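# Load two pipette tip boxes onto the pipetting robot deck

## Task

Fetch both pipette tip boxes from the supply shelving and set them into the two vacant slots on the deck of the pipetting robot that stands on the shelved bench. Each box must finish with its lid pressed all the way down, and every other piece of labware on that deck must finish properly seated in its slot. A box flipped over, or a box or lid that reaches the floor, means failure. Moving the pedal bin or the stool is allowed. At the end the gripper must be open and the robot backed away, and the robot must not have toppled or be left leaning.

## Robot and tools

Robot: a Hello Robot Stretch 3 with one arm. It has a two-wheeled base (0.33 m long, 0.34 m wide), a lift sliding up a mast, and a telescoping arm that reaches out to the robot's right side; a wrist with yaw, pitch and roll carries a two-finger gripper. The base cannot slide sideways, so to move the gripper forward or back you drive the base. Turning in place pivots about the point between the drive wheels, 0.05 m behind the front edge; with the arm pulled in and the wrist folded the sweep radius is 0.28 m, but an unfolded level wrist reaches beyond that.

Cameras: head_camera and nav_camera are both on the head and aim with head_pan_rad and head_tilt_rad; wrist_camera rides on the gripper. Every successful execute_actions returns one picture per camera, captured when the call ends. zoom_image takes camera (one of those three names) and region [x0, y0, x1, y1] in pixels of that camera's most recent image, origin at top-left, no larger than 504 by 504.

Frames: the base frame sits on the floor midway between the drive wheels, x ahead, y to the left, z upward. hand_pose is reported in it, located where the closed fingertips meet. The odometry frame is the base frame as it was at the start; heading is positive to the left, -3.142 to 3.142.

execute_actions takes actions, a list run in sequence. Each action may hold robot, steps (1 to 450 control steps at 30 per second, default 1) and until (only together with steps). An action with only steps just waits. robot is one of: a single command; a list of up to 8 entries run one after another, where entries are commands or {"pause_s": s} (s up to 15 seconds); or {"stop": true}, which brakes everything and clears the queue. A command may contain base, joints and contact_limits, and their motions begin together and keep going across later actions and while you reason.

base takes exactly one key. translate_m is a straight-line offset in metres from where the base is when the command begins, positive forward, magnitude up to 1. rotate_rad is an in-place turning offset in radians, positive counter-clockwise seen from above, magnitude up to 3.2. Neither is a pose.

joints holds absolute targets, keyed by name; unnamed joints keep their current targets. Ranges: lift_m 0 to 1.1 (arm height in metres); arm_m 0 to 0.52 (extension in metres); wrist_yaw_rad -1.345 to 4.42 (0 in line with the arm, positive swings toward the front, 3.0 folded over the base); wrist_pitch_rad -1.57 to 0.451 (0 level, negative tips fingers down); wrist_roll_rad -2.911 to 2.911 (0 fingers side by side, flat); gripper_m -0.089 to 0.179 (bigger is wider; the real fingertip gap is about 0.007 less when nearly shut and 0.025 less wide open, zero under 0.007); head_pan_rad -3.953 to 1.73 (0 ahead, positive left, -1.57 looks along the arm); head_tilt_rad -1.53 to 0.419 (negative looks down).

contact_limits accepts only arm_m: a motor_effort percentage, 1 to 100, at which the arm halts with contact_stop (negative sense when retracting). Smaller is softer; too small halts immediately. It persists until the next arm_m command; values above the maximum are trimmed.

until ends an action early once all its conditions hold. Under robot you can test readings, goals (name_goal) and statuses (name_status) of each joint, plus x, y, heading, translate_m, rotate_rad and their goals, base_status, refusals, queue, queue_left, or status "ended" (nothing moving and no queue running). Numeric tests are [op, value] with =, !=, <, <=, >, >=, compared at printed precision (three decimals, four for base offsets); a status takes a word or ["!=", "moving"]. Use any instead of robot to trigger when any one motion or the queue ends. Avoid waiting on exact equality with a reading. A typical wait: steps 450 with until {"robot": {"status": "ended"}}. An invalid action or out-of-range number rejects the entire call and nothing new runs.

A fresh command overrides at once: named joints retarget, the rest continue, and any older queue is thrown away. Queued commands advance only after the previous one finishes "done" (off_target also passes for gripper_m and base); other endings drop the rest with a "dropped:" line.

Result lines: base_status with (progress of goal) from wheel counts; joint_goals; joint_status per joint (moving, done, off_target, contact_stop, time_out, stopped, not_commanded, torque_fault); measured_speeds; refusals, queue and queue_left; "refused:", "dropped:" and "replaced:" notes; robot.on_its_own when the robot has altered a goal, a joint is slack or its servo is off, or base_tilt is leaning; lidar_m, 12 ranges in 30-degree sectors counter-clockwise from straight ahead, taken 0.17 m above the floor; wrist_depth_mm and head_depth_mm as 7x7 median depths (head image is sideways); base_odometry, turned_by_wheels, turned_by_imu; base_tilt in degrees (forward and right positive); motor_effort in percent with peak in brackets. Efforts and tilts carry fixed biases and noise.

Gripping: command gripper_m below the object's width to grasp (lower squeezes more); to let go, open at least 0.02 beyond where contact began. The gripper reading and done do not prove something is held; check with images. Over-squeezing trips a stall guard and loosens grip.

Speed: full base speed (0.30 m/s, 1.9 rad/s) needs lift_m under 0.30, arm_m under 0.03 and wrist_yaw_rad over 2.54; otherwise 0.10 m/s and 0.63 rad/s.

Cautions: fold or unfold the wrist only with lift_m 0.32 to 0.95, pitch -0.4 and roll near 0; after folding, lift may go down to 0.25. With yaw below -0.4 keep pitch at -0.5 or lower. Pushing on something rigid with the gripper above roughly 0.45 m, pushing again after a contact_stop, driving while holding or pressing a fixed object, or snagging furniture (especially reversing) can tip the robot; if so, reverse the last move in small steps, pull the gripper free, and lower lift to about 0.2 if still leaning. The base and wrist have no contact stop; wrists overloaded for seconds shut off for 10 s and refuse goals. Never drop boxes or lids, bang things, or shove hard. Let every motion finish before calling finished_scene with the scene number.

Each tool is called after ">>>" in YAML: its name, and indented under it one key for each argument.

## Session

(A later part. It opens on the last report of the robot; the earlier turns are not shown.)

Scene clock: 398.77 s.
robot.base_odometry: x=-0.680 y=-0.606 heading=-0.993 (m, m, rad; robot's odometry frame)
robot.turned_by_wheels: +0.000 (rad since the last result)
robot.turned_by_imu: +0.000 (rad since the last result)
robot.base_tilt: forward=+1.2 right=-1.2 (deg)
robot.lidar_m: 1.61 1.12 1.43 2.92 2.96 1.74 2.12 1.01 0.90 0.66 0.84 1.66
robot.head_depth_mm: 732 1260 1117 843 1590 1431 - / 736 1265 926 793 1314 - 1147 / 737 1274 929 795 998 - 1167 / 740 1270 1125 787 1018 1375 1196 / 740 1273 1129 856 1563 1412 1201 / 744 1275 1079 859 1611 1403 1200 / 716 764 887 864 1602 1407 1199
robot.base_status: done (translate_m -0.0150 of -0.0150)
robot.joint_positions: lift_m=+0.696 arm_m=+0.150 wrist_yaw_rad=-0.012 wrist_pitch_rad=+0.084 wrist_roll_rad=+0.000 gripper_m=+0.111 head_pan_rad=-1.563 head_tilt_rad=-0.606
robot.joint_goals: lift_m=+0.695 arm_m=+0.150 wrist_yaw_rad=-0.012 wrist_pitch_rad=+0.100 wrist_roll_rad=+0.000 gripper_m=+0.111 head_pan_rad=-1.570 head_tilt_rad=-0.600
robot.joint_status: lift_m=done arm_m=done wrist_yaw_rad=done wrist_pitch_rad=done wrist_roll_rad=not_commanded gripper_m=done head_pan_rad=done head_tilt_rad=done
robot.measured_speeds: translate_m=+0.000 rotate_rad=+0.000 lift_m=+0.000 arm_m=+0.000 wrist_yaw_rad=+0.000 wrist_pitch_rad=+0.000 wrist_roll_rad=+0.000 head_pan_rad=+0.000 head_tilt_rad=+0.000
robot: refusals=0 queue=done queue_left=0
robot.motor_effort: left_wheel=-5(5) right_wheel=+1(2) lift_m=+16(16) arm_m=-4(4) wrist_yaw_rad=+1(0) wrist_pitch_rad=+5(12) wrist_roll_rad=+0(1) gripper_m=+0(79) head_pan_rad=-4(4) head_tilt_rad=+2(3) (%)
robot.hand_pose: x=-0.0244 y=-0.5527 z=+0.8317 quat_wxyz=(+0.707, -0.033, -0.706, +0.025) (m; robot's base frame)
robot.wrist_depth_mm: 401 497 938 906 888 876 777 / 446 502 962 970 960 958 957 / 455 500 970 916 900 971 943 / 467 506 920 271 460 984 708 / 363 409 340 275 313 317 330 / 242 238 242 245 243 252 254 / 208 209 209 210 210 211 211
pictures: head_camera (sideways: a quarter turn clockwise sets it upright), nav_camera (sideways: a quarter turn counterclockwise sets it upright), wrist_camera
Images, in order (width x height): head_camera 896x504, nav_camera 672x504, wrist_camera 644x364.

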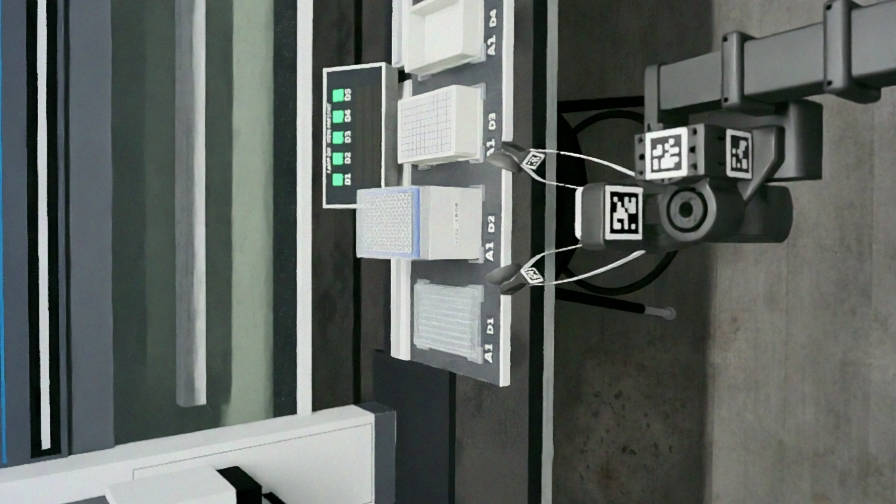

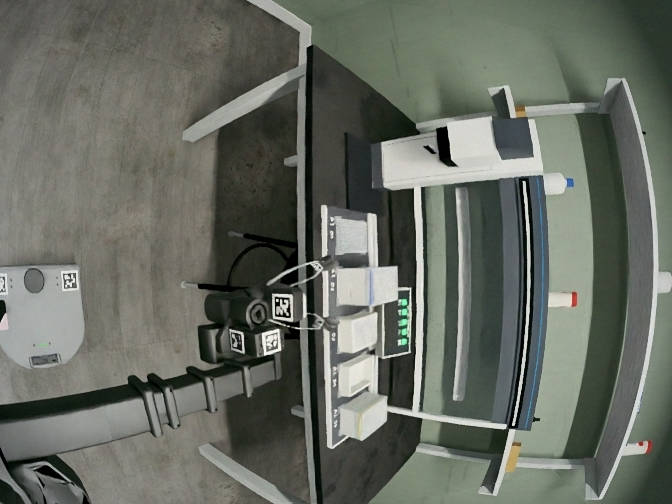

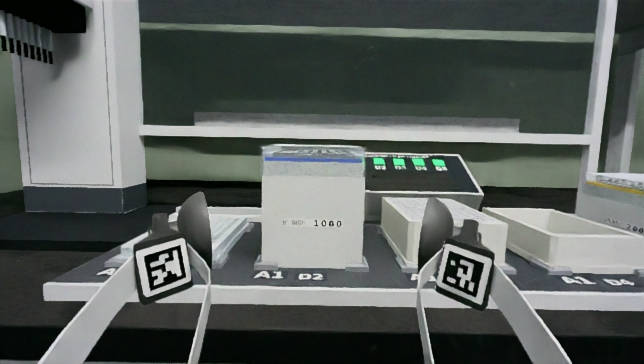

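>>> execute_actions:
  actions:
    - {"robot":[{"base":{"translate_m":-0.19},"joints":{"arm_m":0}}],"steps":450,"until":{"robot":{"status":"ended"}}}

>>> zoom_image:
  camera: "head_camera"
  region: [340,0,520,180]

>>> zoom_image:
  camera: "head_camera"
  region: [340,270,520,450]

Scene clock: 407.97 s.
robot.base_odometry: x=-0.784 y=-0.447 heading=-0.993 (m, m, rad; robot's odometry frame)
robot.turned_by_wheels: +0.000 (rad since the last result)
robot.turned_by_imu: +0.001 (rad since the last result)
robot.base_tilt: forward=+1.2 right=-1.2 (deg)
robot.lidar_m: 1.80 1.29 1.71 2.92 2.72 1.56 1.96 0.87 0.90 0.67 0.95 0.98
robot.head_depth_mm: 730 1251 1118 800 1547 1395 1192 / 731 1270 1121 795 1548 1401 1192 / 734 1262 1122 837 1248 1394 - / 736 1265 932 818 1014 1370 1188 / 737 1272 932 797 996 1369 1197 / 738 1272 1132 786 1323 1403 1201 / 743 1275 1130 860 1598 1412 1201
robot.base_status: done (translate_m -0.1900 of -0.1900)
robot.joint_positions: lift_m=+0.696 arm_m=+0.000 wrist_yaw_rad=-0.012 wrist_pitch_rad=+0.083 wrist_roll_rad=+0.000 gripper_m=+0.111 head_pan_rad=-1.563 head_tilt_rad=-0.606
robot.joint_goals: lift_m=+0.695 arm_m=+0.000 wrist_yaw_rad=-0.012 wrist_pitch_rad=+0.100 wrist_roll_rad=+0.000 gripper_m=+0.111 head_pan_rad=-1.570 head_tilt_rad=-0.600
robot.joint_status: lift_m=done arm_m=done wrist_yaw_rad=done wrist_pitch_rad=done wrist_roll_rad=not_commanded gripper_m=done head_pan_rad=done head_tilt_rad=done
robot.measured_speeds: translate_m=+0.000 rotate_rad=+0.000 lift_m=+0.000 arm_m=+0.000 wrist_yaw_rad=+0.000 wrist_pitch_rad=+0.000 wrist_roll_rad=+0.000 head_pan_rad=+0.000 head_tilt_rad=+0.000
robot: refusals=0 queue=done queue_left=0
robot.motor_effort: left_wheel=-4(11) right_wheel=+2(4) lift_m=+15(15) arm_m=-4(4) wrist_yaw_rad=+0(0) wrist_pitch_rad=+5(5) wrist_roll_rad=+0(0) gripper_m=-1(1) head_pan_rad=-3(3) head_tilt_rad=+2(2) (%)
robot.hand_pose: x=-0.0245 y=-0.4027 z=+0.8317 quat_wxyz=(+0.707, -0.033, -0.706, +0.025) (m; robot's base frame)
robot.wrist_depth_mm: 586 923 914 896 879 864 - / 589 - - - - - - / 600 - - - - - - / 601 418 495 601 513 - - / 380 411 380 386 394 430 459 / 396 398 398 397 399 401 398 / - - 536 657 - - -
pictures: head_camera (sideways: a quarter turn clockwise sets it upright), nav_camera (sideways: a quarter turn counterclockwise sets it upright), wrist_camera
Images, in order (width x height): head_camera 896x504, nav_camera 672x504, wrist_camera 644x364.

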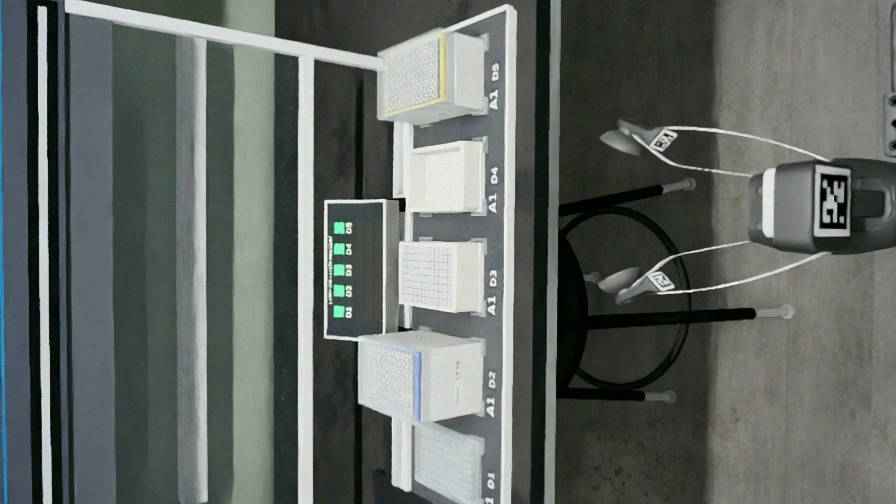

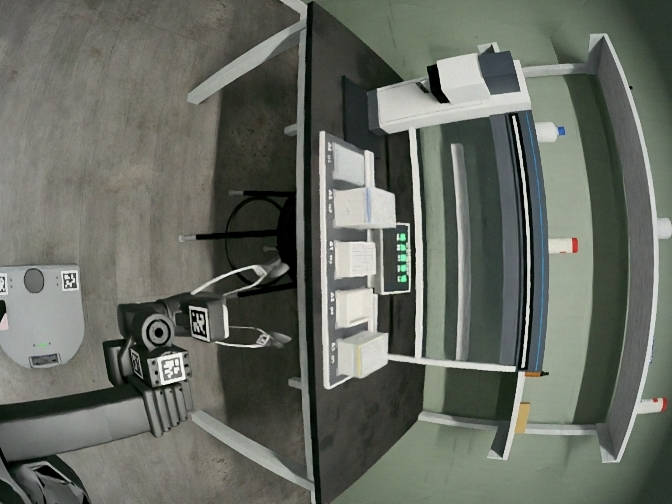

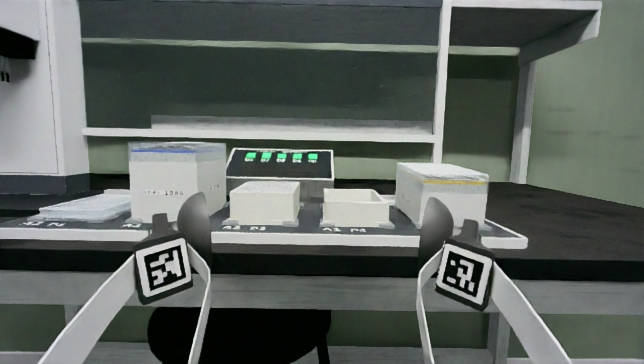

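Region (340, 0, 520, 180) of head_camera's 896x504 image, scaled by 2.800, with more detail than that image has.

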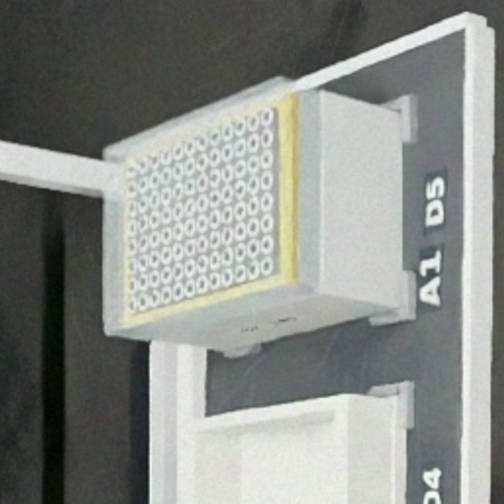

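Region (340, 270, 520, 450) of head_camera's 896x504 image, scaled by 2.800, with more detail than that image has.

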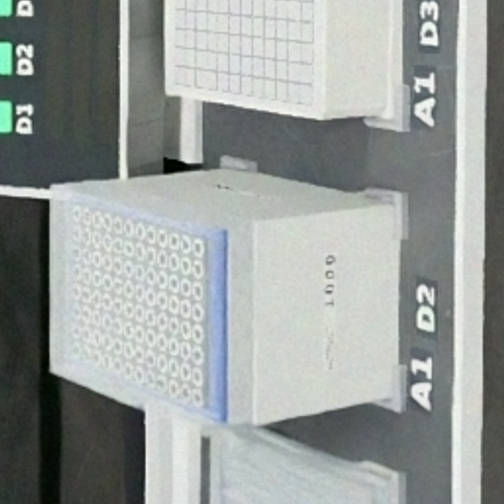

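>>> execute_actions:
  actions:
    - {"robot":[{"joints":{"lift_m":0.84,"wrist_pitch_rad":-0.3,"gripper_m":0.0,"arm_m":0.2}}],"steps":450,"until":{"robot":{"status":"ended"}}}

>>> zoom_image:
  camera: "wrist_camera"
  region: [364,60,644,300]

>>> zoom_image:
  camera: "wrist_camera"
  region: [0,40,280,280]

Scene clock: 421.03 s.
robot.base_odometry: x=-0.784 y=-0.447 heading=-0.993 (m, m, rad; robot's odometry frame)
robot.turned_by_wheels: +0.000 (rad since the last result)
robot.turned_by_imu: +0.000 (rad since the last result)
robot.base_tilt: forward=+1.2 right=-1.1 (deg)
robot.lidar_m: 1.80 1.29 1.71 2.93 2.72 1.55 1.95 0.87 0.90 0.67 0.95 0.98
robot.head_depth_mm: 728 1249 1109 839 - - 1165 / 732 1261 1113 819 - 1403 1188 / 733 1265 1121 878 - 1390 1193 / 735 1265 928 817 1550 1373 1196 / 735 1270 933 799 1004 1363 1194 / 739 1277 1131 784 1318 1407 1203 / 744 1270 1133 862 1594 1412 1199
robot.base_status: done (translate_m -0.1900 of -0.1900)
robot.joint_positions: lift_m=+0.839 arm_m=+0.200 wrist_yaw_rad=-0.012 wrist_pitch_rad=-0.314 wrist_roll_rad=+0.000 gripper_m=+0.000 head_pan_rad=-1.563 head_tilt_rad=-0.606
robot.joint_goals: lift_m=+0.840 arm_m=+0.200 wrist_yaw_rad=-0.012 wrist_pitch_rad=-0.300 wrist_roll_rad=+0.000 gripper_m=+0.000 head_pan_rad=-1.570 head_tilt_rad=-0.600
robot.joint_status: lift_m=done arm_m=done wrist_yaw_rad=done wrist_pitch_rad=done wrist_roll_rad=not_commanded gripper_m=done head_pan_rad=done head_tilt_rad=done
robot.measured_speeds: translate_m=+0.000 rotate_rad=+0.000 lift_m=+0.000 arm_m=+0.000 wrist_yaw_rad=+0.000 wrist_pitch_rad=+0.000 wrist_roll_rad=+0.000 head_pan_rad=+0.000 head_tilt_rad=+0.000
robot: refusals=0 queue=done queue_left=0
robot.motor_effort: left_wheel=-5(5) right_wheel=+2(1) lift_m=+44(48) arm_m=+4(3) wrist_yaw_rad=+0(1) wrist_pitch_rad=+4(3) wrist_roll_rad=+0(1) gripper_m=-2(80) head_pan_rad=-4(4) head_tilt_rad=+3(3) (%)
robot.hand_pose: x=-0.0243 y=-0.5808 z=+0.8760 quat_wxyz=(+0.698, +0.107, -0.699, -0.115) (m; robot's base frame)
robot.wrist_depth_mm: 834 829 796 807 815 818 833 / 839 861 868 445 896 868 891 / 583 320 414 424 635 632 656 / 243 273 353 412 374 300 466 / 260 274 270 - 322 264 332 / 264 267 265 262 276 276 280 / 239 240 242 245 246 248 250
pictures: head_camera (sideways: a quarter turn clockwise sets it upright), nav_camera (sideways: a quarter turn counterclockwise sets it upright), wrist_camera
Images, in order (width x height): head_camera 896x504, nav_camera 672x504, wrist_camera 644x364.

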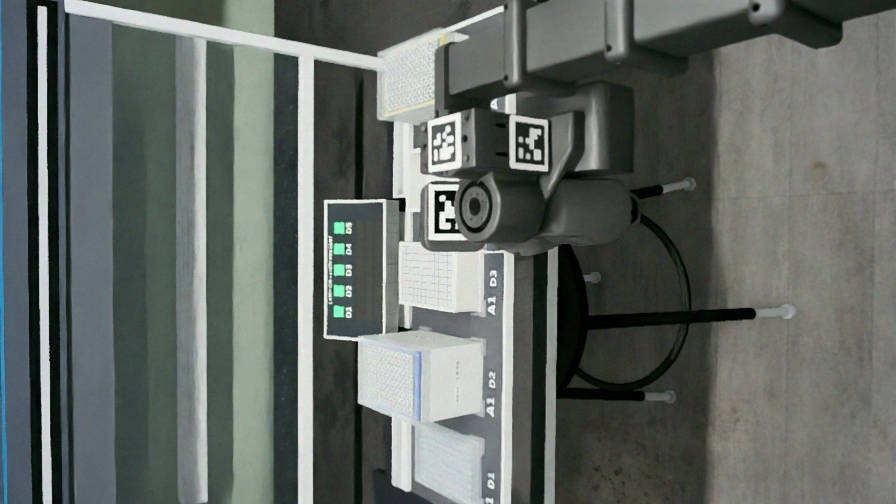

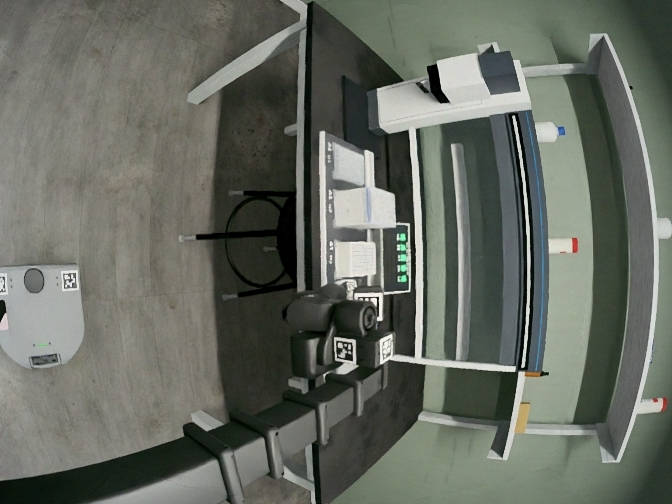

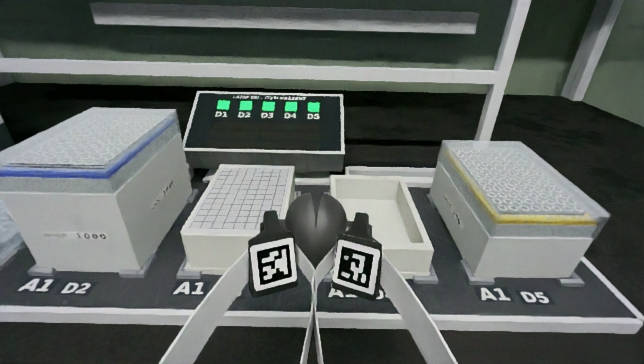

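Region (364, 60, 644, 300) of wrist_camera's 644x364 image, scaled by 1.800; it fills the top 432 rows of this view, and the rest is white.

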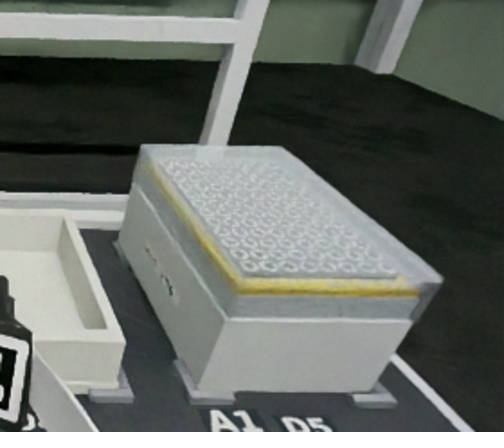

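Region (0, 40, 280, 280) of wrist_camera's 644x364 image, scaled by 1.800; it fills the top 432 rows of this view, and the rest is white.

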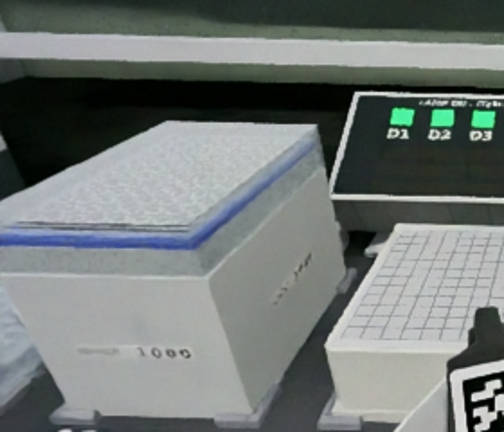

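>>> execute_actions:
  actions:
    - {"robot":[{"base":{"translate_m":-0.055},"joints":{"arm_m":0.385}},{"joints":{"lift_m":0.802,"wrist_yaw_rad":-0.12}}],"steps":450,"until":{"robot":{"status":"ended"}}}

Scene clock: 435.97 s.
robot.base_odometry: x=-0.814 y=-0.401 heading=-0.993 (m, m, rad; robot's odometry frame)
robot.turned_by_wheels: +0.000 (rad since the last result)
robot.turned_by_imu: +0.000 (rad since the last result)
robot.base_tilt: forward=+1.2 right=-1.2 (deg)
robot.lidar_m: 1.83 1.34 1.79 2.92 1.99 1.50 1.90 0.84 0.83 0.69 0.68 1.02
robot.head_depth_mm: 1093 1280 1172 870 - - - / 730 1241 1117 - 1556 1400 1186 / 732 1261 1183 - 1558 1398 1197 / 735 1267 1123 823 1253 1371 1195 / 737 1267 927 797 998 1369 1199 / 739 1270 1132 787 1021 1372 1196 / 740 1273 1134 801 1606 1401 1194
robot.base_status: done (translate_m -0.0550 of -0.0550)
robot.joint_positions: lift_m=+0.803 arm_m=+0.385 wrist_yaw_rad=-0.118 wrist_pitch_rad=-0.314 wrist_roll_rad=+0.000 gripper_m=+0.000 head_pan_rad=-1.563 head_tilt_rad=-0.606
robot.joint_goals: lift_m=+0.802 arm_m=+0.385 wrist_yaw_rad=-0.120 wrist_pitch_rad=-0.300 wrist_roll_rad=+0.000 gripper_m=+0.000 head_pan_rad=-1.570 head_tilt_rad=-0.600
robot.joint_status: lift_m=done arm_m=done wrist_yaw_rad=done wrist_pitch_rad=done wrist_roll_rad=not_commanded gripper_m=done head_pan_rad=done head_tilt_rad=done
robot.measured_speeds: translate_m=+0.000 rotate_rad=+0.000 lift_m=+0.000 arm_m=+0.000 wrist_yaw_rad=+0.000 wrist_pitch_rad=+0.000 wrist_roll_rad=+0.000 head_pan_rad=+0.000 head_tilt_rad=+0.000
robot: refusals=0 queue=done queue_left=0
robot.motor_effort: left_wheel=-5(12) right_wheel=+1(3) lift_m=+15(44) arm_m=+4(3) wrist_yaw_rad=-1(2) wrist_pitch_rad=+4(4) wrist_roll_rad=-1(0) gripper_m=-3(3) head_pan_rad=-3(4) head_tilt_rad=+3(4) (%)
robot.hand_pose: x=-0.0494 y=-0.7642 z=+0.8392 quat_wxyz=(+0.691, +0.069, -0.703, -0.152) (m; robot's base frame)
robot.wrist_depth_mm: 623 638 657 673 699 703 723 / 626 633 649 664 681 700 799 / 240 245 256 517 527 495 546 / 219 224 232 372 377 361 387 / 210 220 232 - 243 165 300 / 166 199 202 197 173 140 139 / 142 176 183 180 185 124 118
pictures: head_camera (sideways: a quarter turn clockwise sets it upright), nav_camera (sideways: a quarter turn counterclockwise sets it upright), wrist_camera
Images, in order (width x height): head_camera 896x504, nav_camera 672x504, wrist_camera 644x364.

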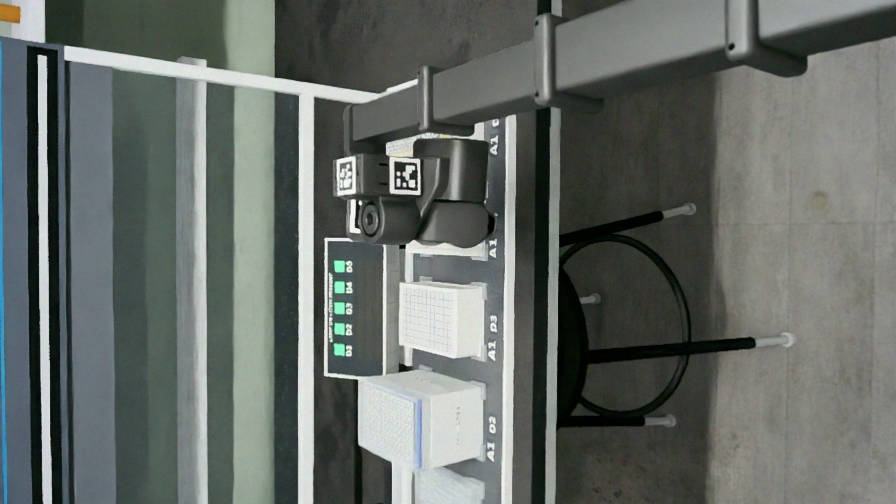

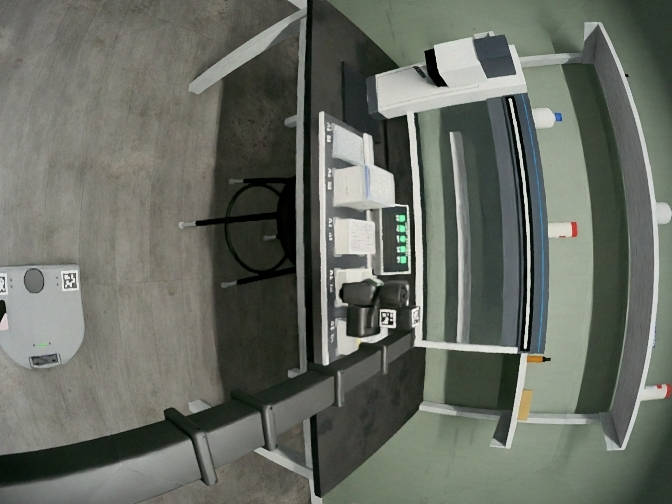

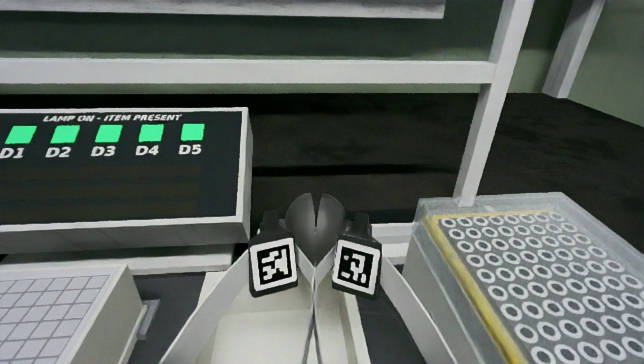

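>>> execute_actions:
  actions:
    - {"robot":[{"joints":{"lift_m":0.796,"arm_m":0.375}},{"joints":{"gripper_m":0.04}}],"steps":450,"until":{"robot":{"status":"ended"}}}

Scene clock: 444.60 s.
robot.base_odometry: x=-0.814 y=-0.401 heading=-0.993 (m, m, rad; robot's odometry frame)
robot.turned_by_wheels: +0.000 (rad since the last result)
robot.turned_by_imu: +0.000 (rad since the last result)
robot.base_tilt: forward=+1.2 right=-1.1 (deg)
robot.lidar_m: 1.83 1.34 1.79 2.93 1.99 1.50 1.90 0.84 0.83 0.69 0.68 1.03
robot.head_depth_mm: 1092 1276 1168 871 758 - - / 731 1239 1122 - 1545 1398 1199 / 732 1260 1178 - 1548 1402 1196 / 734 1269 1124 832 1245 1367 1198 / 735 1264 928 801 1000 1378 1199 / 739 1268 1122 785 1023 1378 1198 / 741 1269 1131 802 1601 1406 1201
robot.base_status: done (translate_m -0.0550 of -0.0550)
robot.joint_positions: lift_m=+0.797 arm_m=+0.375 wrist_yaw_rad=-0.119 wrist_pitch_rad=-0.314 wrist_roll_rad=+0.000 gripper_m=+0.040 head_pan_rad=-1.563 head_tilt_rad=-0.606
robot.joint_goals: lift_m=+0.796 arm_m=+0.375 wrist_yaw_rad=-0.120 wrist_pitch_rad=-0.300 wrist_roll_rad=+0.000 gripper_m=+0.040 head_pan_rad=-1.570 head_tilt_rad=-0.600
robot.joint_status: lift_m=done arm_m=done wrist_yaw_rad=done wrist_pitch_rad=done wrist_roll_rad=not_commanded gripper_m=done head_pan_rad=done head_tilt_rad=done
robot.measured_speeds: translate_m=+0.000 rotate_rad=+0.000 lift_m=+0.000 arm_m=+0.000 wrist_yaw_rad=+0.000 wrist_pitch_rad=+0.000 wrist_roll_rad=+0.000 head_pan_rad=+0.000 head_tilt_rad=+0.000
robot: refusals=0 queue=done queue_left=0
robot.motor_effort: left_wheel=-5(5) right_wheel=+2(2) lift_m=+15(16) arm_m=-4(4) wrist_yaw_rad=-1(1) wrist_pitch_rad=+4(4) wrist_roll_rad=+0(0) gripper_m=+0(79) head_pan_rad=-4(4) head_tilt_rad=+2(3) (%)
robot.hand_pose: x=-0.0495 y=-0.7549 z=+0.8332 quat_wxyz=(+0.691, +0.069, -0.703, -0.152) (m; robot's base frame)
robot.wrist_depth_mm: 622 650 665 682 712 715 730 / 257 262 267 651 668 680 801 / 240 246 255 496 510 483 525 / 219 223 231 360 363 367 373 / 223 235 250 251 173 157 166 / 158 192 195 201 175 135 132 / 138 167 172 173 179 117 112
pictures: head_camera (sideways: a quarter turn clockwise sets it upright), nav_camera (sideways: a quarter turn counterclockwise sets it upright), wrist_camera
Images, in order (width x height): head_camera 896x504, nav_camera 672x504, wrist_camera 644x364.

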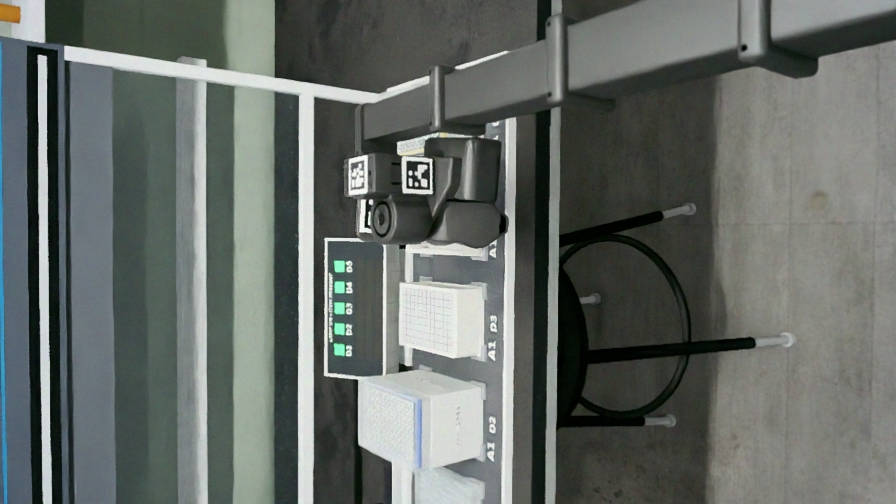

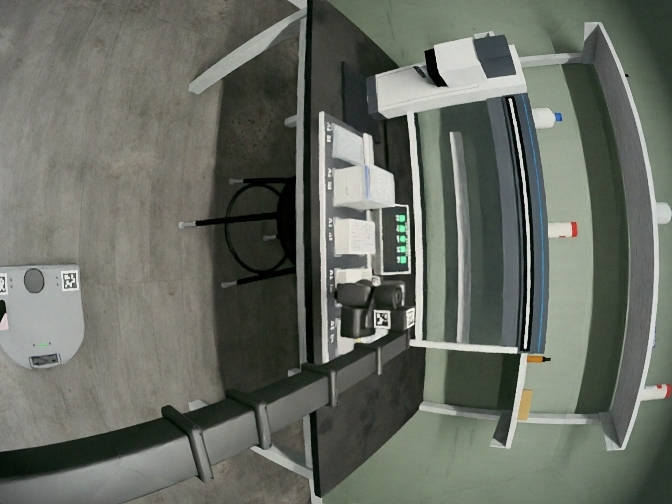

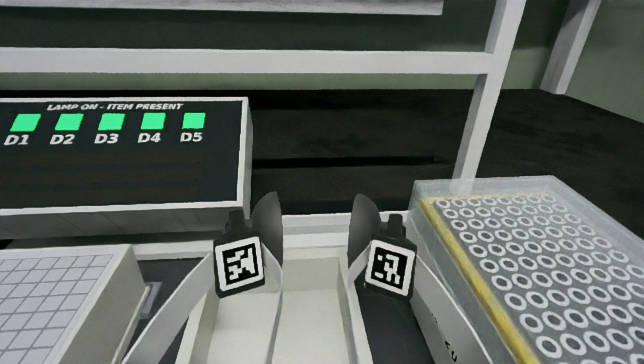

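>>> execute_actions:
  actions:
    - {"robot":[{"joints":{"gripper_m":0.05}},{"pause_s":0.3}],"steps":450,"until":{"robot":{"status":"ended"}}}

Scene clock: 449.20 s.
robot.base_odometry: x=-0.814 y=-0.401 heading=-0.993 (m, m, rad; robot's odometry frame)
robot.turned_by_wheels: +0.000 (rad since the last result)
robot.turned_by_imu: +0.000 (rad since the last result)
robot.base_tilt: forward=+1.2 right=-1.2 (deg)
robot.lidar_m: 1.84 1.34 1.79 2.92 1.99 1.51 1.90 0.84 0.83 0.69 0.68 1.02
robot.head_depth_mm: 1093 1275 1173 869 756 - - / 731 1238 1121 - 1553 1403 1190 / 734 1263 1180 - 1546 1402 1192 / 734 1262 1121 828 1251 1373 1196 / 738 1266 930 798 998 1365 1197 / 739 1273 1132 786 1020 1371 1201 / 741 1275 1135 802 1607 1414 1200
robot.base_status: done (translate_m -0.0550 of -0.0550)
robot.joint_positions: lift_m=+0.797 arm_m=+0.375 wrist_yaw_rad=-0.119 wrist_pitch_rad=-0.314 wrist_roll_rad=+0.000 gripper_m=+0.050 head_pan_rad=-1.563 head_tilt_rad=-0.606
robot.joint_goals: lift_m=+0.796 arm_m=+0.375 wrist_yaw_rad=-0.120 wrist_pitch_rad=-0.300 wrist_roll_rad=+0.000 gripper_m=+0.050 head_pan_rad=-1.570 head_tilt_rad=-0.600
robot.joint_status: lift_m=done arm_m=done wrist_yaw_rad=done wrist_pitch_rad=done wrist_roll_rad=not_commanded gripper_m=done head_pan_rad=done head_tilt_rad=done
robot.measured_speeds: translate_m=+0.000 rotate_rad=+0.000 lift_m=+0.000 arm_m=+0.000 wrist_yaw_rad=+0.000 wrist_pitch_rad=+0.000 wrist_roll_rad=+0.000 head_pan_rad=+0.000 head_tilt_rad=+0.000
robot: refusals=0 queue=done queue_left=0
robot.motor_effort: left_wheel=-5(5) right_wheel=+2(2) lift_m=+15(15) arm_m=-4(4) wrist_yaw_rad=-1(1) wrist_pitch_rad=+4(4) wrist_roll_rad=-1(1) gripper_m=+0(47) head_pan_rad=-4(4) head_tilt_rad=+3(3) (%)
robot.hand_pose: x=-0.0495 y=-0.7549 z=+0.8332 quat_wxyz=(+0.691, +0.069, -0.703, -0.152) (m; robot's base frame)
robot.wrist_depth_mm: 634 646 666 684 701 717 733 / 256 261 267 656 661 685 808 / 239 245 256 497 502 483 529 / 219 223 231 358 364 366 374 / 222 235 240 251 169 157 166 / 158 178 196 198 192 133 132 / 138 167 172 173 178 116 112
pictures: head_camera (sideways: a quarter turn clockwise sets it upright), nav_camera (sideways: a quarter turn counterclockwise sets it upright), wrist_camera
Images, in order (width x height): head_camera 896x504, nav_camera 672x504, wrist_camera 644x364.

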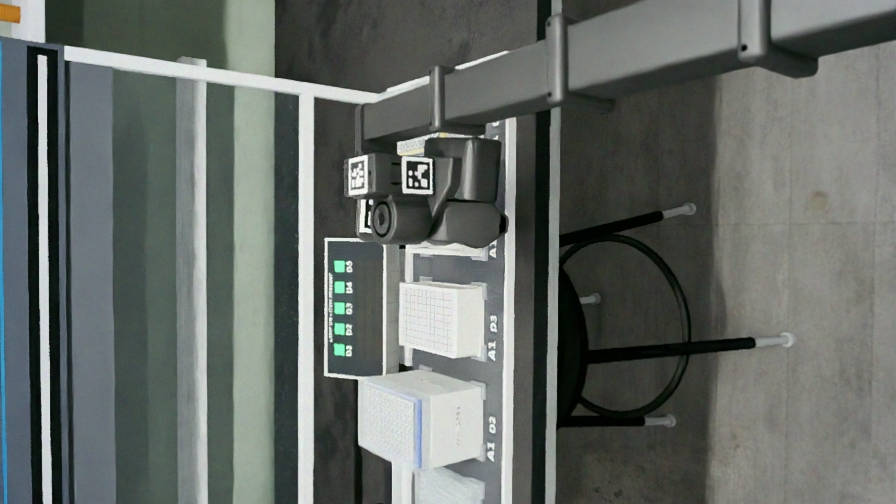

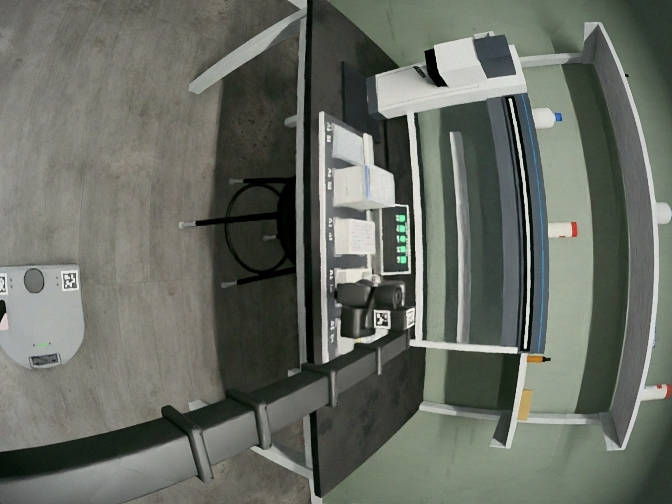

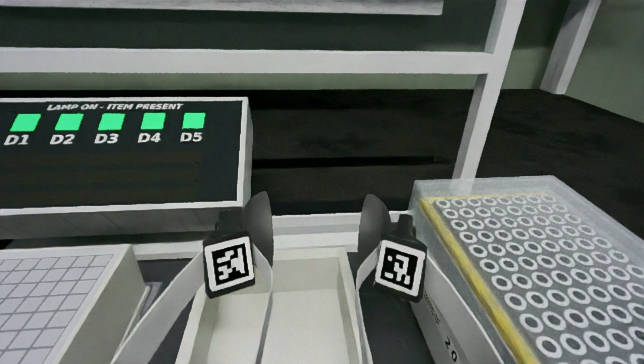

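>>> execute_actions:
  actions:
    - {"robot":[{"joints":{"gripper_m":0.066}},{"pause_s":0.3}],"steps":450,"until":{"robot":{"status":"ended"}}}

Scene clock: 456.20 s.
robot.base_odometry: x=-0.814 y=-0.401 heading=-0.993 (m, m, rad; robot's odometry frame)
robot.turned_by_wheels: +0.000 (rad since the last result)
robot.turned_by_imu: +0.000 (rad since the last result)
robot.base_tilt: forward=+1.2 right=-1.2 (deg)
robot.lidar_m: 1.83 1.34 1.79 2.93 1.99 1.50 1.90 0.84 0.83 0.69 0.68 1.02
robot.head_depth_mm: 1096 1276 1174 872 758 - - / 729 1242 1119 - 1551 1397 1188 / 730 1259 1179 - 1556 1405 1196 / 734 1265 1125 829 1248 1369 1195 / 736 1266 931 800 997 1369 1204 / 738 1268 1134 787 1017 1366 1198 / 740 1272 1138 800 1610 1408 1207
robot.base_status: done (translate_m -0.0550 of -0.0550)
robot.joint_positions: lift_m=+0.797 arm_m=+0.375 wrist_yaw_rad=-0.119 wrist_pitch_rad=-0.314 wrist_roll_rad=+0.000 gripper_m=+0.066 head_pan_rad=-1.563 head_tilt_rad=-0.606
robot.joint_goals: lift_m=+0.796 arm_m=+0.375 wrist_yaw_rad=-0.120 wrist_pitch_rad=-0.300 wrist_roll_rad=+0.000 gripper_m=+0.066 head_pan_rad=-1.570 head_tilt_rad=-0.600
robot.joint_status: lift_m=done arm_m=done wrist_yaw_rad=done wrist_pitch_rad=done wrist_roll_rad=not_commanded gripper_m=done head_pan_rad=done head_tilt_rad=done
robot.measured_speeds: translate_m=+0.000 rotate_rad=+0.000 lift_m=+0.000 arm_m=+0.000 wrist_yaw_rad=+0.000 wrist_pitch_rad=+0.000 wrist_roll_rad=+0.000 head_pan_rad=+0.000 head_tilt_rad=+0.000
robot: refusals=0 queue=done queue_left=0
robot.motor_effort: left_wheel=-5(5) right_wheel=+1(2) lift_m=+15(15) arm_m=-4(4) wrist_yaw_rad=-1(1) wrist_pitch_rad=+4(4) wrist_roll_rad=+0(0) gripper_m=-1(62) head_pan_rad=-3(4) head_tilt_rad=+2(2) (%)
robot.hand_pose: x=-0.0495 y=-0.7549 z=+0.8332 quat_wxyz=(+0.691, +0.069, -0.703, -0.152) (m; robot's base frame)
robot.wrist_depth_mm: 633 646 664 678 695 705 747 / 255 260 268 648 661 684 800 / 240 245 254 501 509 481 526 / 219 223 231 359 363 369 376 / 222 235 245 251 166 157 167 / 158 177 195 200 203 132 132 / 138 176 172 173 176 117 112
pictures: head_camera (sideways: a quarter turn clockwise sets it upright), nav_camera (sideways: a quarter turn counterclockwise sets it upright), wrist_camera
Images, in order (width x height): head_camera 896x504, nav_camera 672x504, wrist_camera 644x364.

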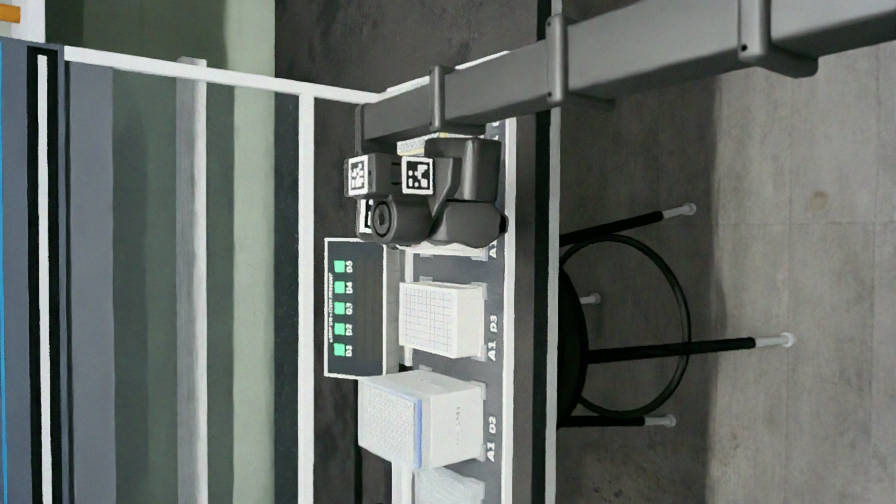

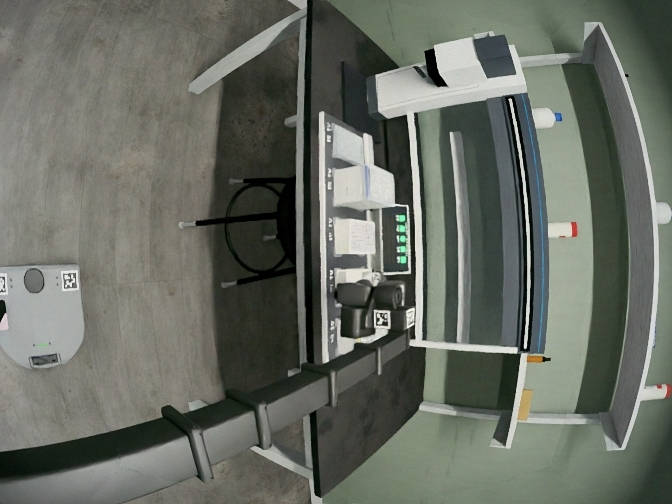

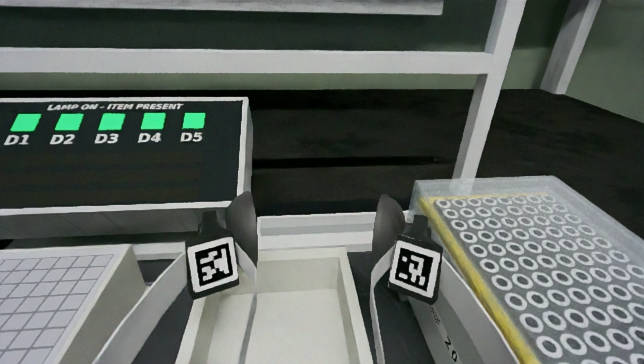

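>>> execute_actions:
  actions:
    - {"robot":[{"joints":{"gripper_m":0.076}},{"pause_s":0.3}],"steps":450,"until":{"robot":{"status":"ended"}}}

Scene clock: 459.17 s.
robot.base_odometry: x=-0.814 y=-0.401 heading=-0.993 (m, m, rad; robot's odometry frame)
robot.turned_by_wheels: +0.000 (rad since the last result)
robot.turned_by_imu: +0.000 (rad since the last result)
robot.base_tilt: forward=+1.2 right=-1.2 (deg)
robot.lidar_m: 1.83 1.34 1.79 2.93 1.99 1.50 1.90 0.84 0.83 0.69 0.68 1.02
robot.head_depth_mm: 1092 1281 1173 871 758 - - / 730 1243 1118 - 1557 1392 1193 / 730 1252 1175 - 1557 1395 1194 / 733 1260 1122 826 1252 1375 1199 / 737 1265 930 797 1000 1366 1199 / 737 1266 1130 786 1018 1371 1196 / 739 1276 1131 801 1599 1408 1198
robot.base_status: done (translate_m -0.0550 of -0.0550)
robot.joint_positions: lift_m=+0.797 arm_m=+0.375 wrist_yaw_rad=-0.117 wrist_pitch_rad=-0.314 wrist_roll_rad=+0.000 gripper_m=+0.076 head_pan_rad=-1.563 head_tilt_rad=-0.606
robot.joint_goals: lift_m=+0.796 arm_m=+0.375 wrist_yaw_rad=-0.120 wrist_pitch_rad=-0.300 wrist_roll_rad=+0.000 gripper_m=+0.076 head_pan_rad=-1.570 head_tilt_rad=-0.600
robot.joint_status: lift_m=done arm_m=done wrist_yaw_rad=done wrist_pitch_rad=done wrist_roll_rad=not_commanded gripper_m=done head_pan_rad=done head_tilt_rad=done
robot.measured_speeds: translate_m=+0.000 rotate_rad=+0.000 lift_m=+0.000 arm_m=+0.000 wrist_yaw_rad=+0.000 wrist_pitch_rad=+0.000 wrist_roll_rad=+0.000 head_pan_rad=+0.000 head_tilt_rad=+0.000
robot: refusals=0 queue=done queue_left=0
robot.motor_effort: left_wheel=-4(5) right_wheel=+1(2) lift_m=+16(16) arm_m=-4(4) wrist_yaw_rad=-2(2) wrist_pitch_rad=+4(4) wrist_roll_rad=-1(0) gripper_m=-1(47) head_pan_rad=-3(4) head_tilt_rad=+2(2) (%)
robot.hand_pose: x=-0.0492 y=-0.7549 z=+0.8332 quat_wxyz=(+0.691, +0.070, -0.703, -0.152) (m; robot's base frame)
robot.wrist_depth_mm: 632 651 669 687 694 711 738 / 257 260 268 649 662 684 801 / 239 244 257 497 507 481 521 / 219 223 232 358 367 349 374 / 222 235 249 251 177 158 166 / 158 175 195 199 208 135 132 / 139 175 172 173 179 119 113
pictures: head_camera (sideways: a quarter turn clockwise sets it upright), nav_camera (sideways: a quarter turn counterclockwise sets it upright), wrist_camera
Images, in order (width x height): head_camera 896x504, nav_camera 672x504, wrist_camera 644x364.

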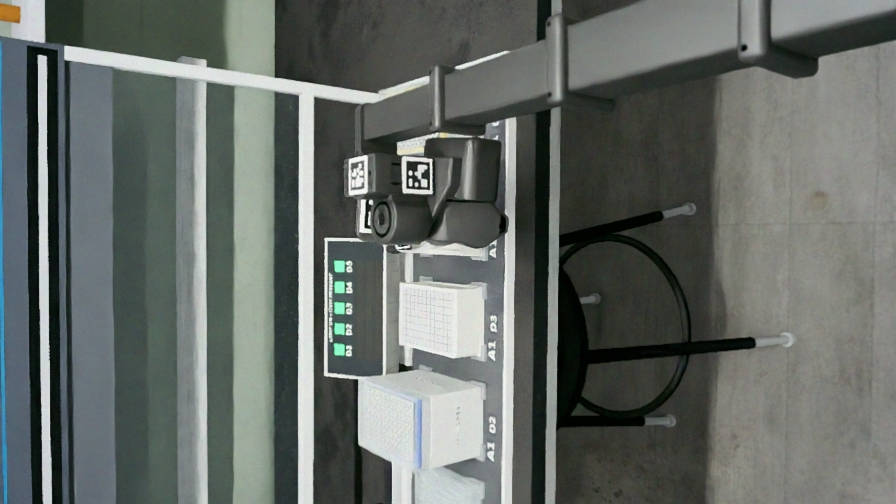

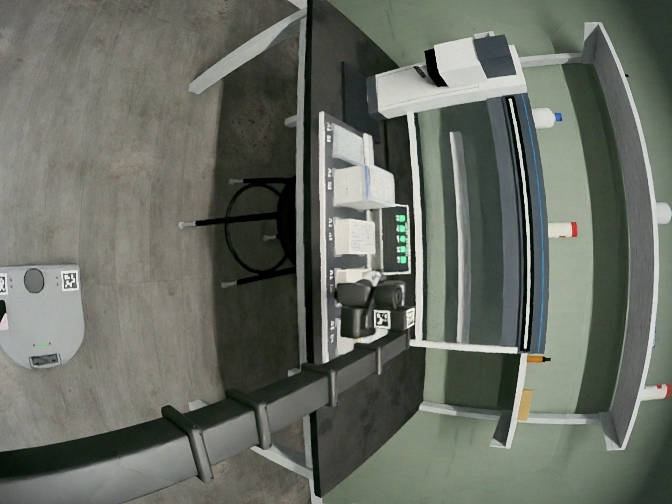

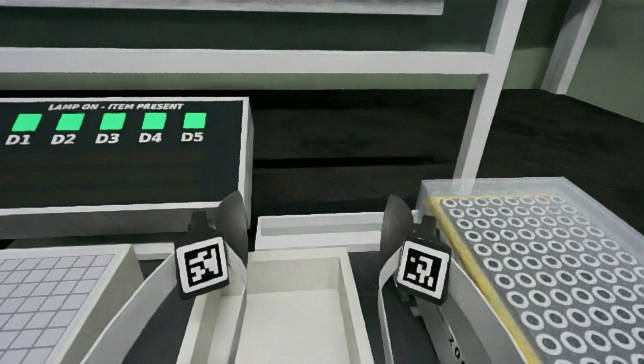

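It shifted about 4 mm. I'll release the push and inspect.

>>> execute_actions:
  actions:
    - {"robot":[{"joints":{"gripper_m":0.0}},{"joints":{"arm_m":0.3,"lift_m":0.81,"wrist_yaw_rad":0}}],"steps":450,"until":{"robot":{"status":"ended"}}}

>>> zoom_image:
  camera: "wrist_camera"
  region: [364,100,644,364]

Scene clock: 466.50 s.
robot.base_odometry: x=-0.814 y=-0.401 heading=-0.993 (m, m, rad; robot's odometry frame)
robot.turned_by_wheels: +0.000 (rad since the last result)
robot.turned_by_imu: +0.000 (rad since the last result)
robot.base_tilt: forward=+1.2 right=-1.2 (deg)
robot.lidar_m: 1.83 1.34 1.79 2.92 1.99 1.50 1.90 0.84 0.83 0.69 0.68 1.02
robot.head_depth_mm: 1093 1271 1173 903 - - 1153 / 731 1242 1116 - 1594 1403 1194 / 733 1264 1121 - 1599 1399 1192 / 736 1270 1072 860 1281 1372 1198 / 737 1270 931 800 1000 1372 1197 / 737 1268 1131 786 1022 1367 1199 / 741 1268 1134 800 1607 1405 1199
robot.base_status: done (translate_m -0.0550 of -0.0550)
robot.joint_positions: lift_m=+0.809 arm_m=+0.300 wrist_yaw_rad=-0.001 wrist_pitch_rad=-0.314 wrist_roll_rad=+0.000 gripper_m=+0.000 head_pan_rad=-1.563 head_tilt_rad=-0.606
robot.joint_goals: lift_m=+0.810 arm_m=+0.300 wrist_yaw_rad=+0.000 wrist_pitch_rad=-0.300 wrist_roll_rad=+0.000 gripper_m=+0.000 head_pan_rad=-1.570 head_tilt_rad=-0.600
robot.joint_status: lift_m=done arm_m=done wrist_yaw_rad=done wrist_pitch_rad=done wrist_roll_rad=not_commanded gripper_m=done head_pan_rad=done head_tilt_rad=done
robot.measured_speeds: translate_m=+0.000 rotate_rad=+0.000 lift_m=+0.000 arm_m=+0.000 wrist_yaw_rad=+0.000 wrist_pitch_rad=+0.000 wrist_roll_rad=+0.000 head_pan_rad=+0.000 head_tilt_rad=+0.000
robot: refusals=0 queue=done queue_left=0
robot.motor_effort: left_wheel=-4(5) right_wheel=+2(1) lift_m=+44(47) arm_m=-4(5) wrist_yaw_rad=+1(3) wrist_pitch_rad=+4(4) wrist_roll_rad=+0(0) gripper_m=-2(83) head_pan_rad=-4(4) head_tilt_rad=+3(2) (%)
robot.hand_pose: x=-0.0217 y=-0.6816 z=+0.8459 quat_wxyz=(+0.699, +0.111, -0.698, -0.111) (m; robot's base frame)
robot.wrist_depth_mm: 743 754 754 745 746 735 736 / 719 345 336 692 707 777 765 / 507 316 317 492 538 516 559 / 251 298 302 362 320 229 400 / 229 212 250 - 262 188 192 / 174 176 217 218 226 162 156 / 167 169 184 168 171 167 160
pictures: head_camera (sideways: a quarter turn clockwise sets it upright), nav_camera (sideways: a quarter turn counterclockwise sets it upright), wrist_camera
Images, in order (width x height): head_camera 896x504, nav_camera 672x504, wrist_camera 644x364.

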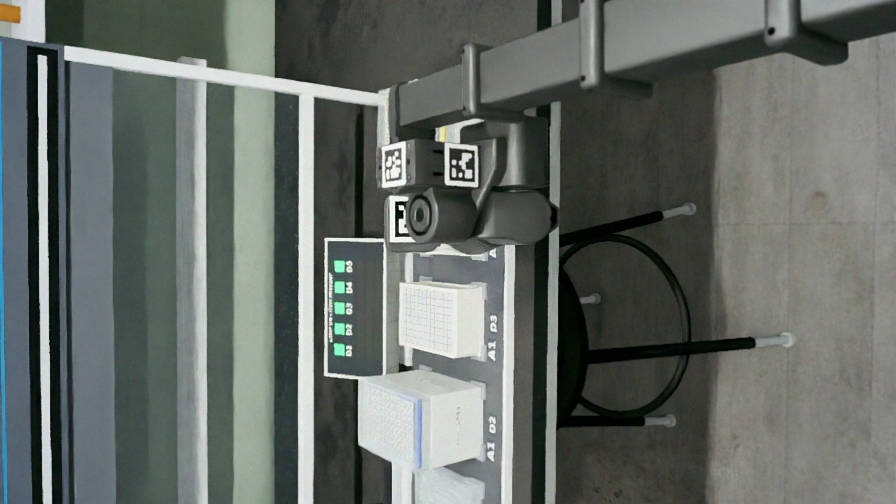

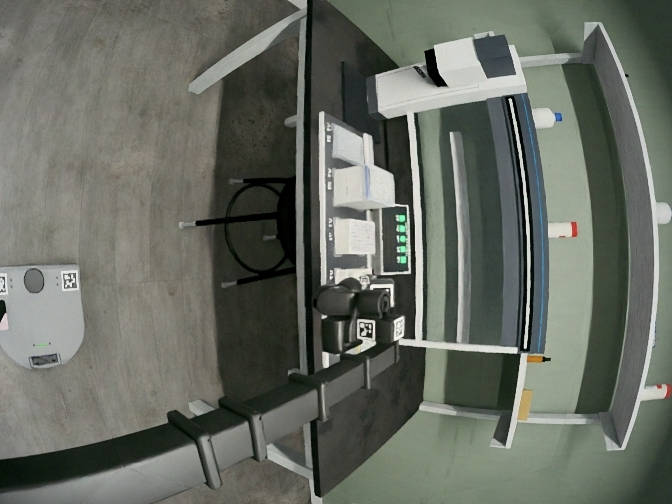

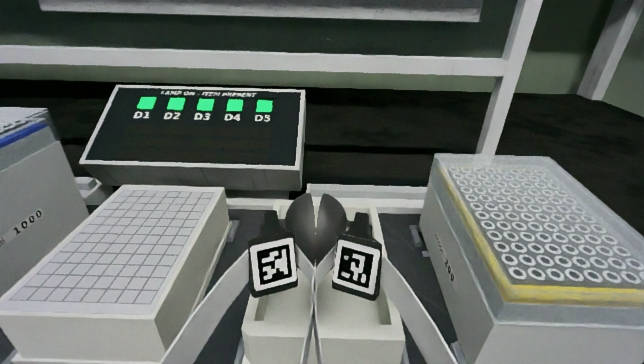

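Region (364, 100, 644, 364) of wrist_camera's 644x364 image, scaled by 1.800; it fills the top 475 rows of this view, and the rest is white.

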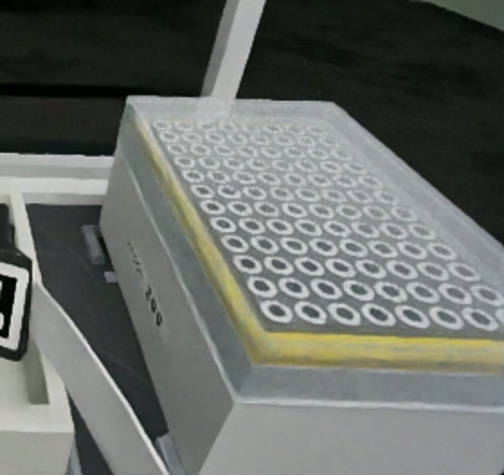

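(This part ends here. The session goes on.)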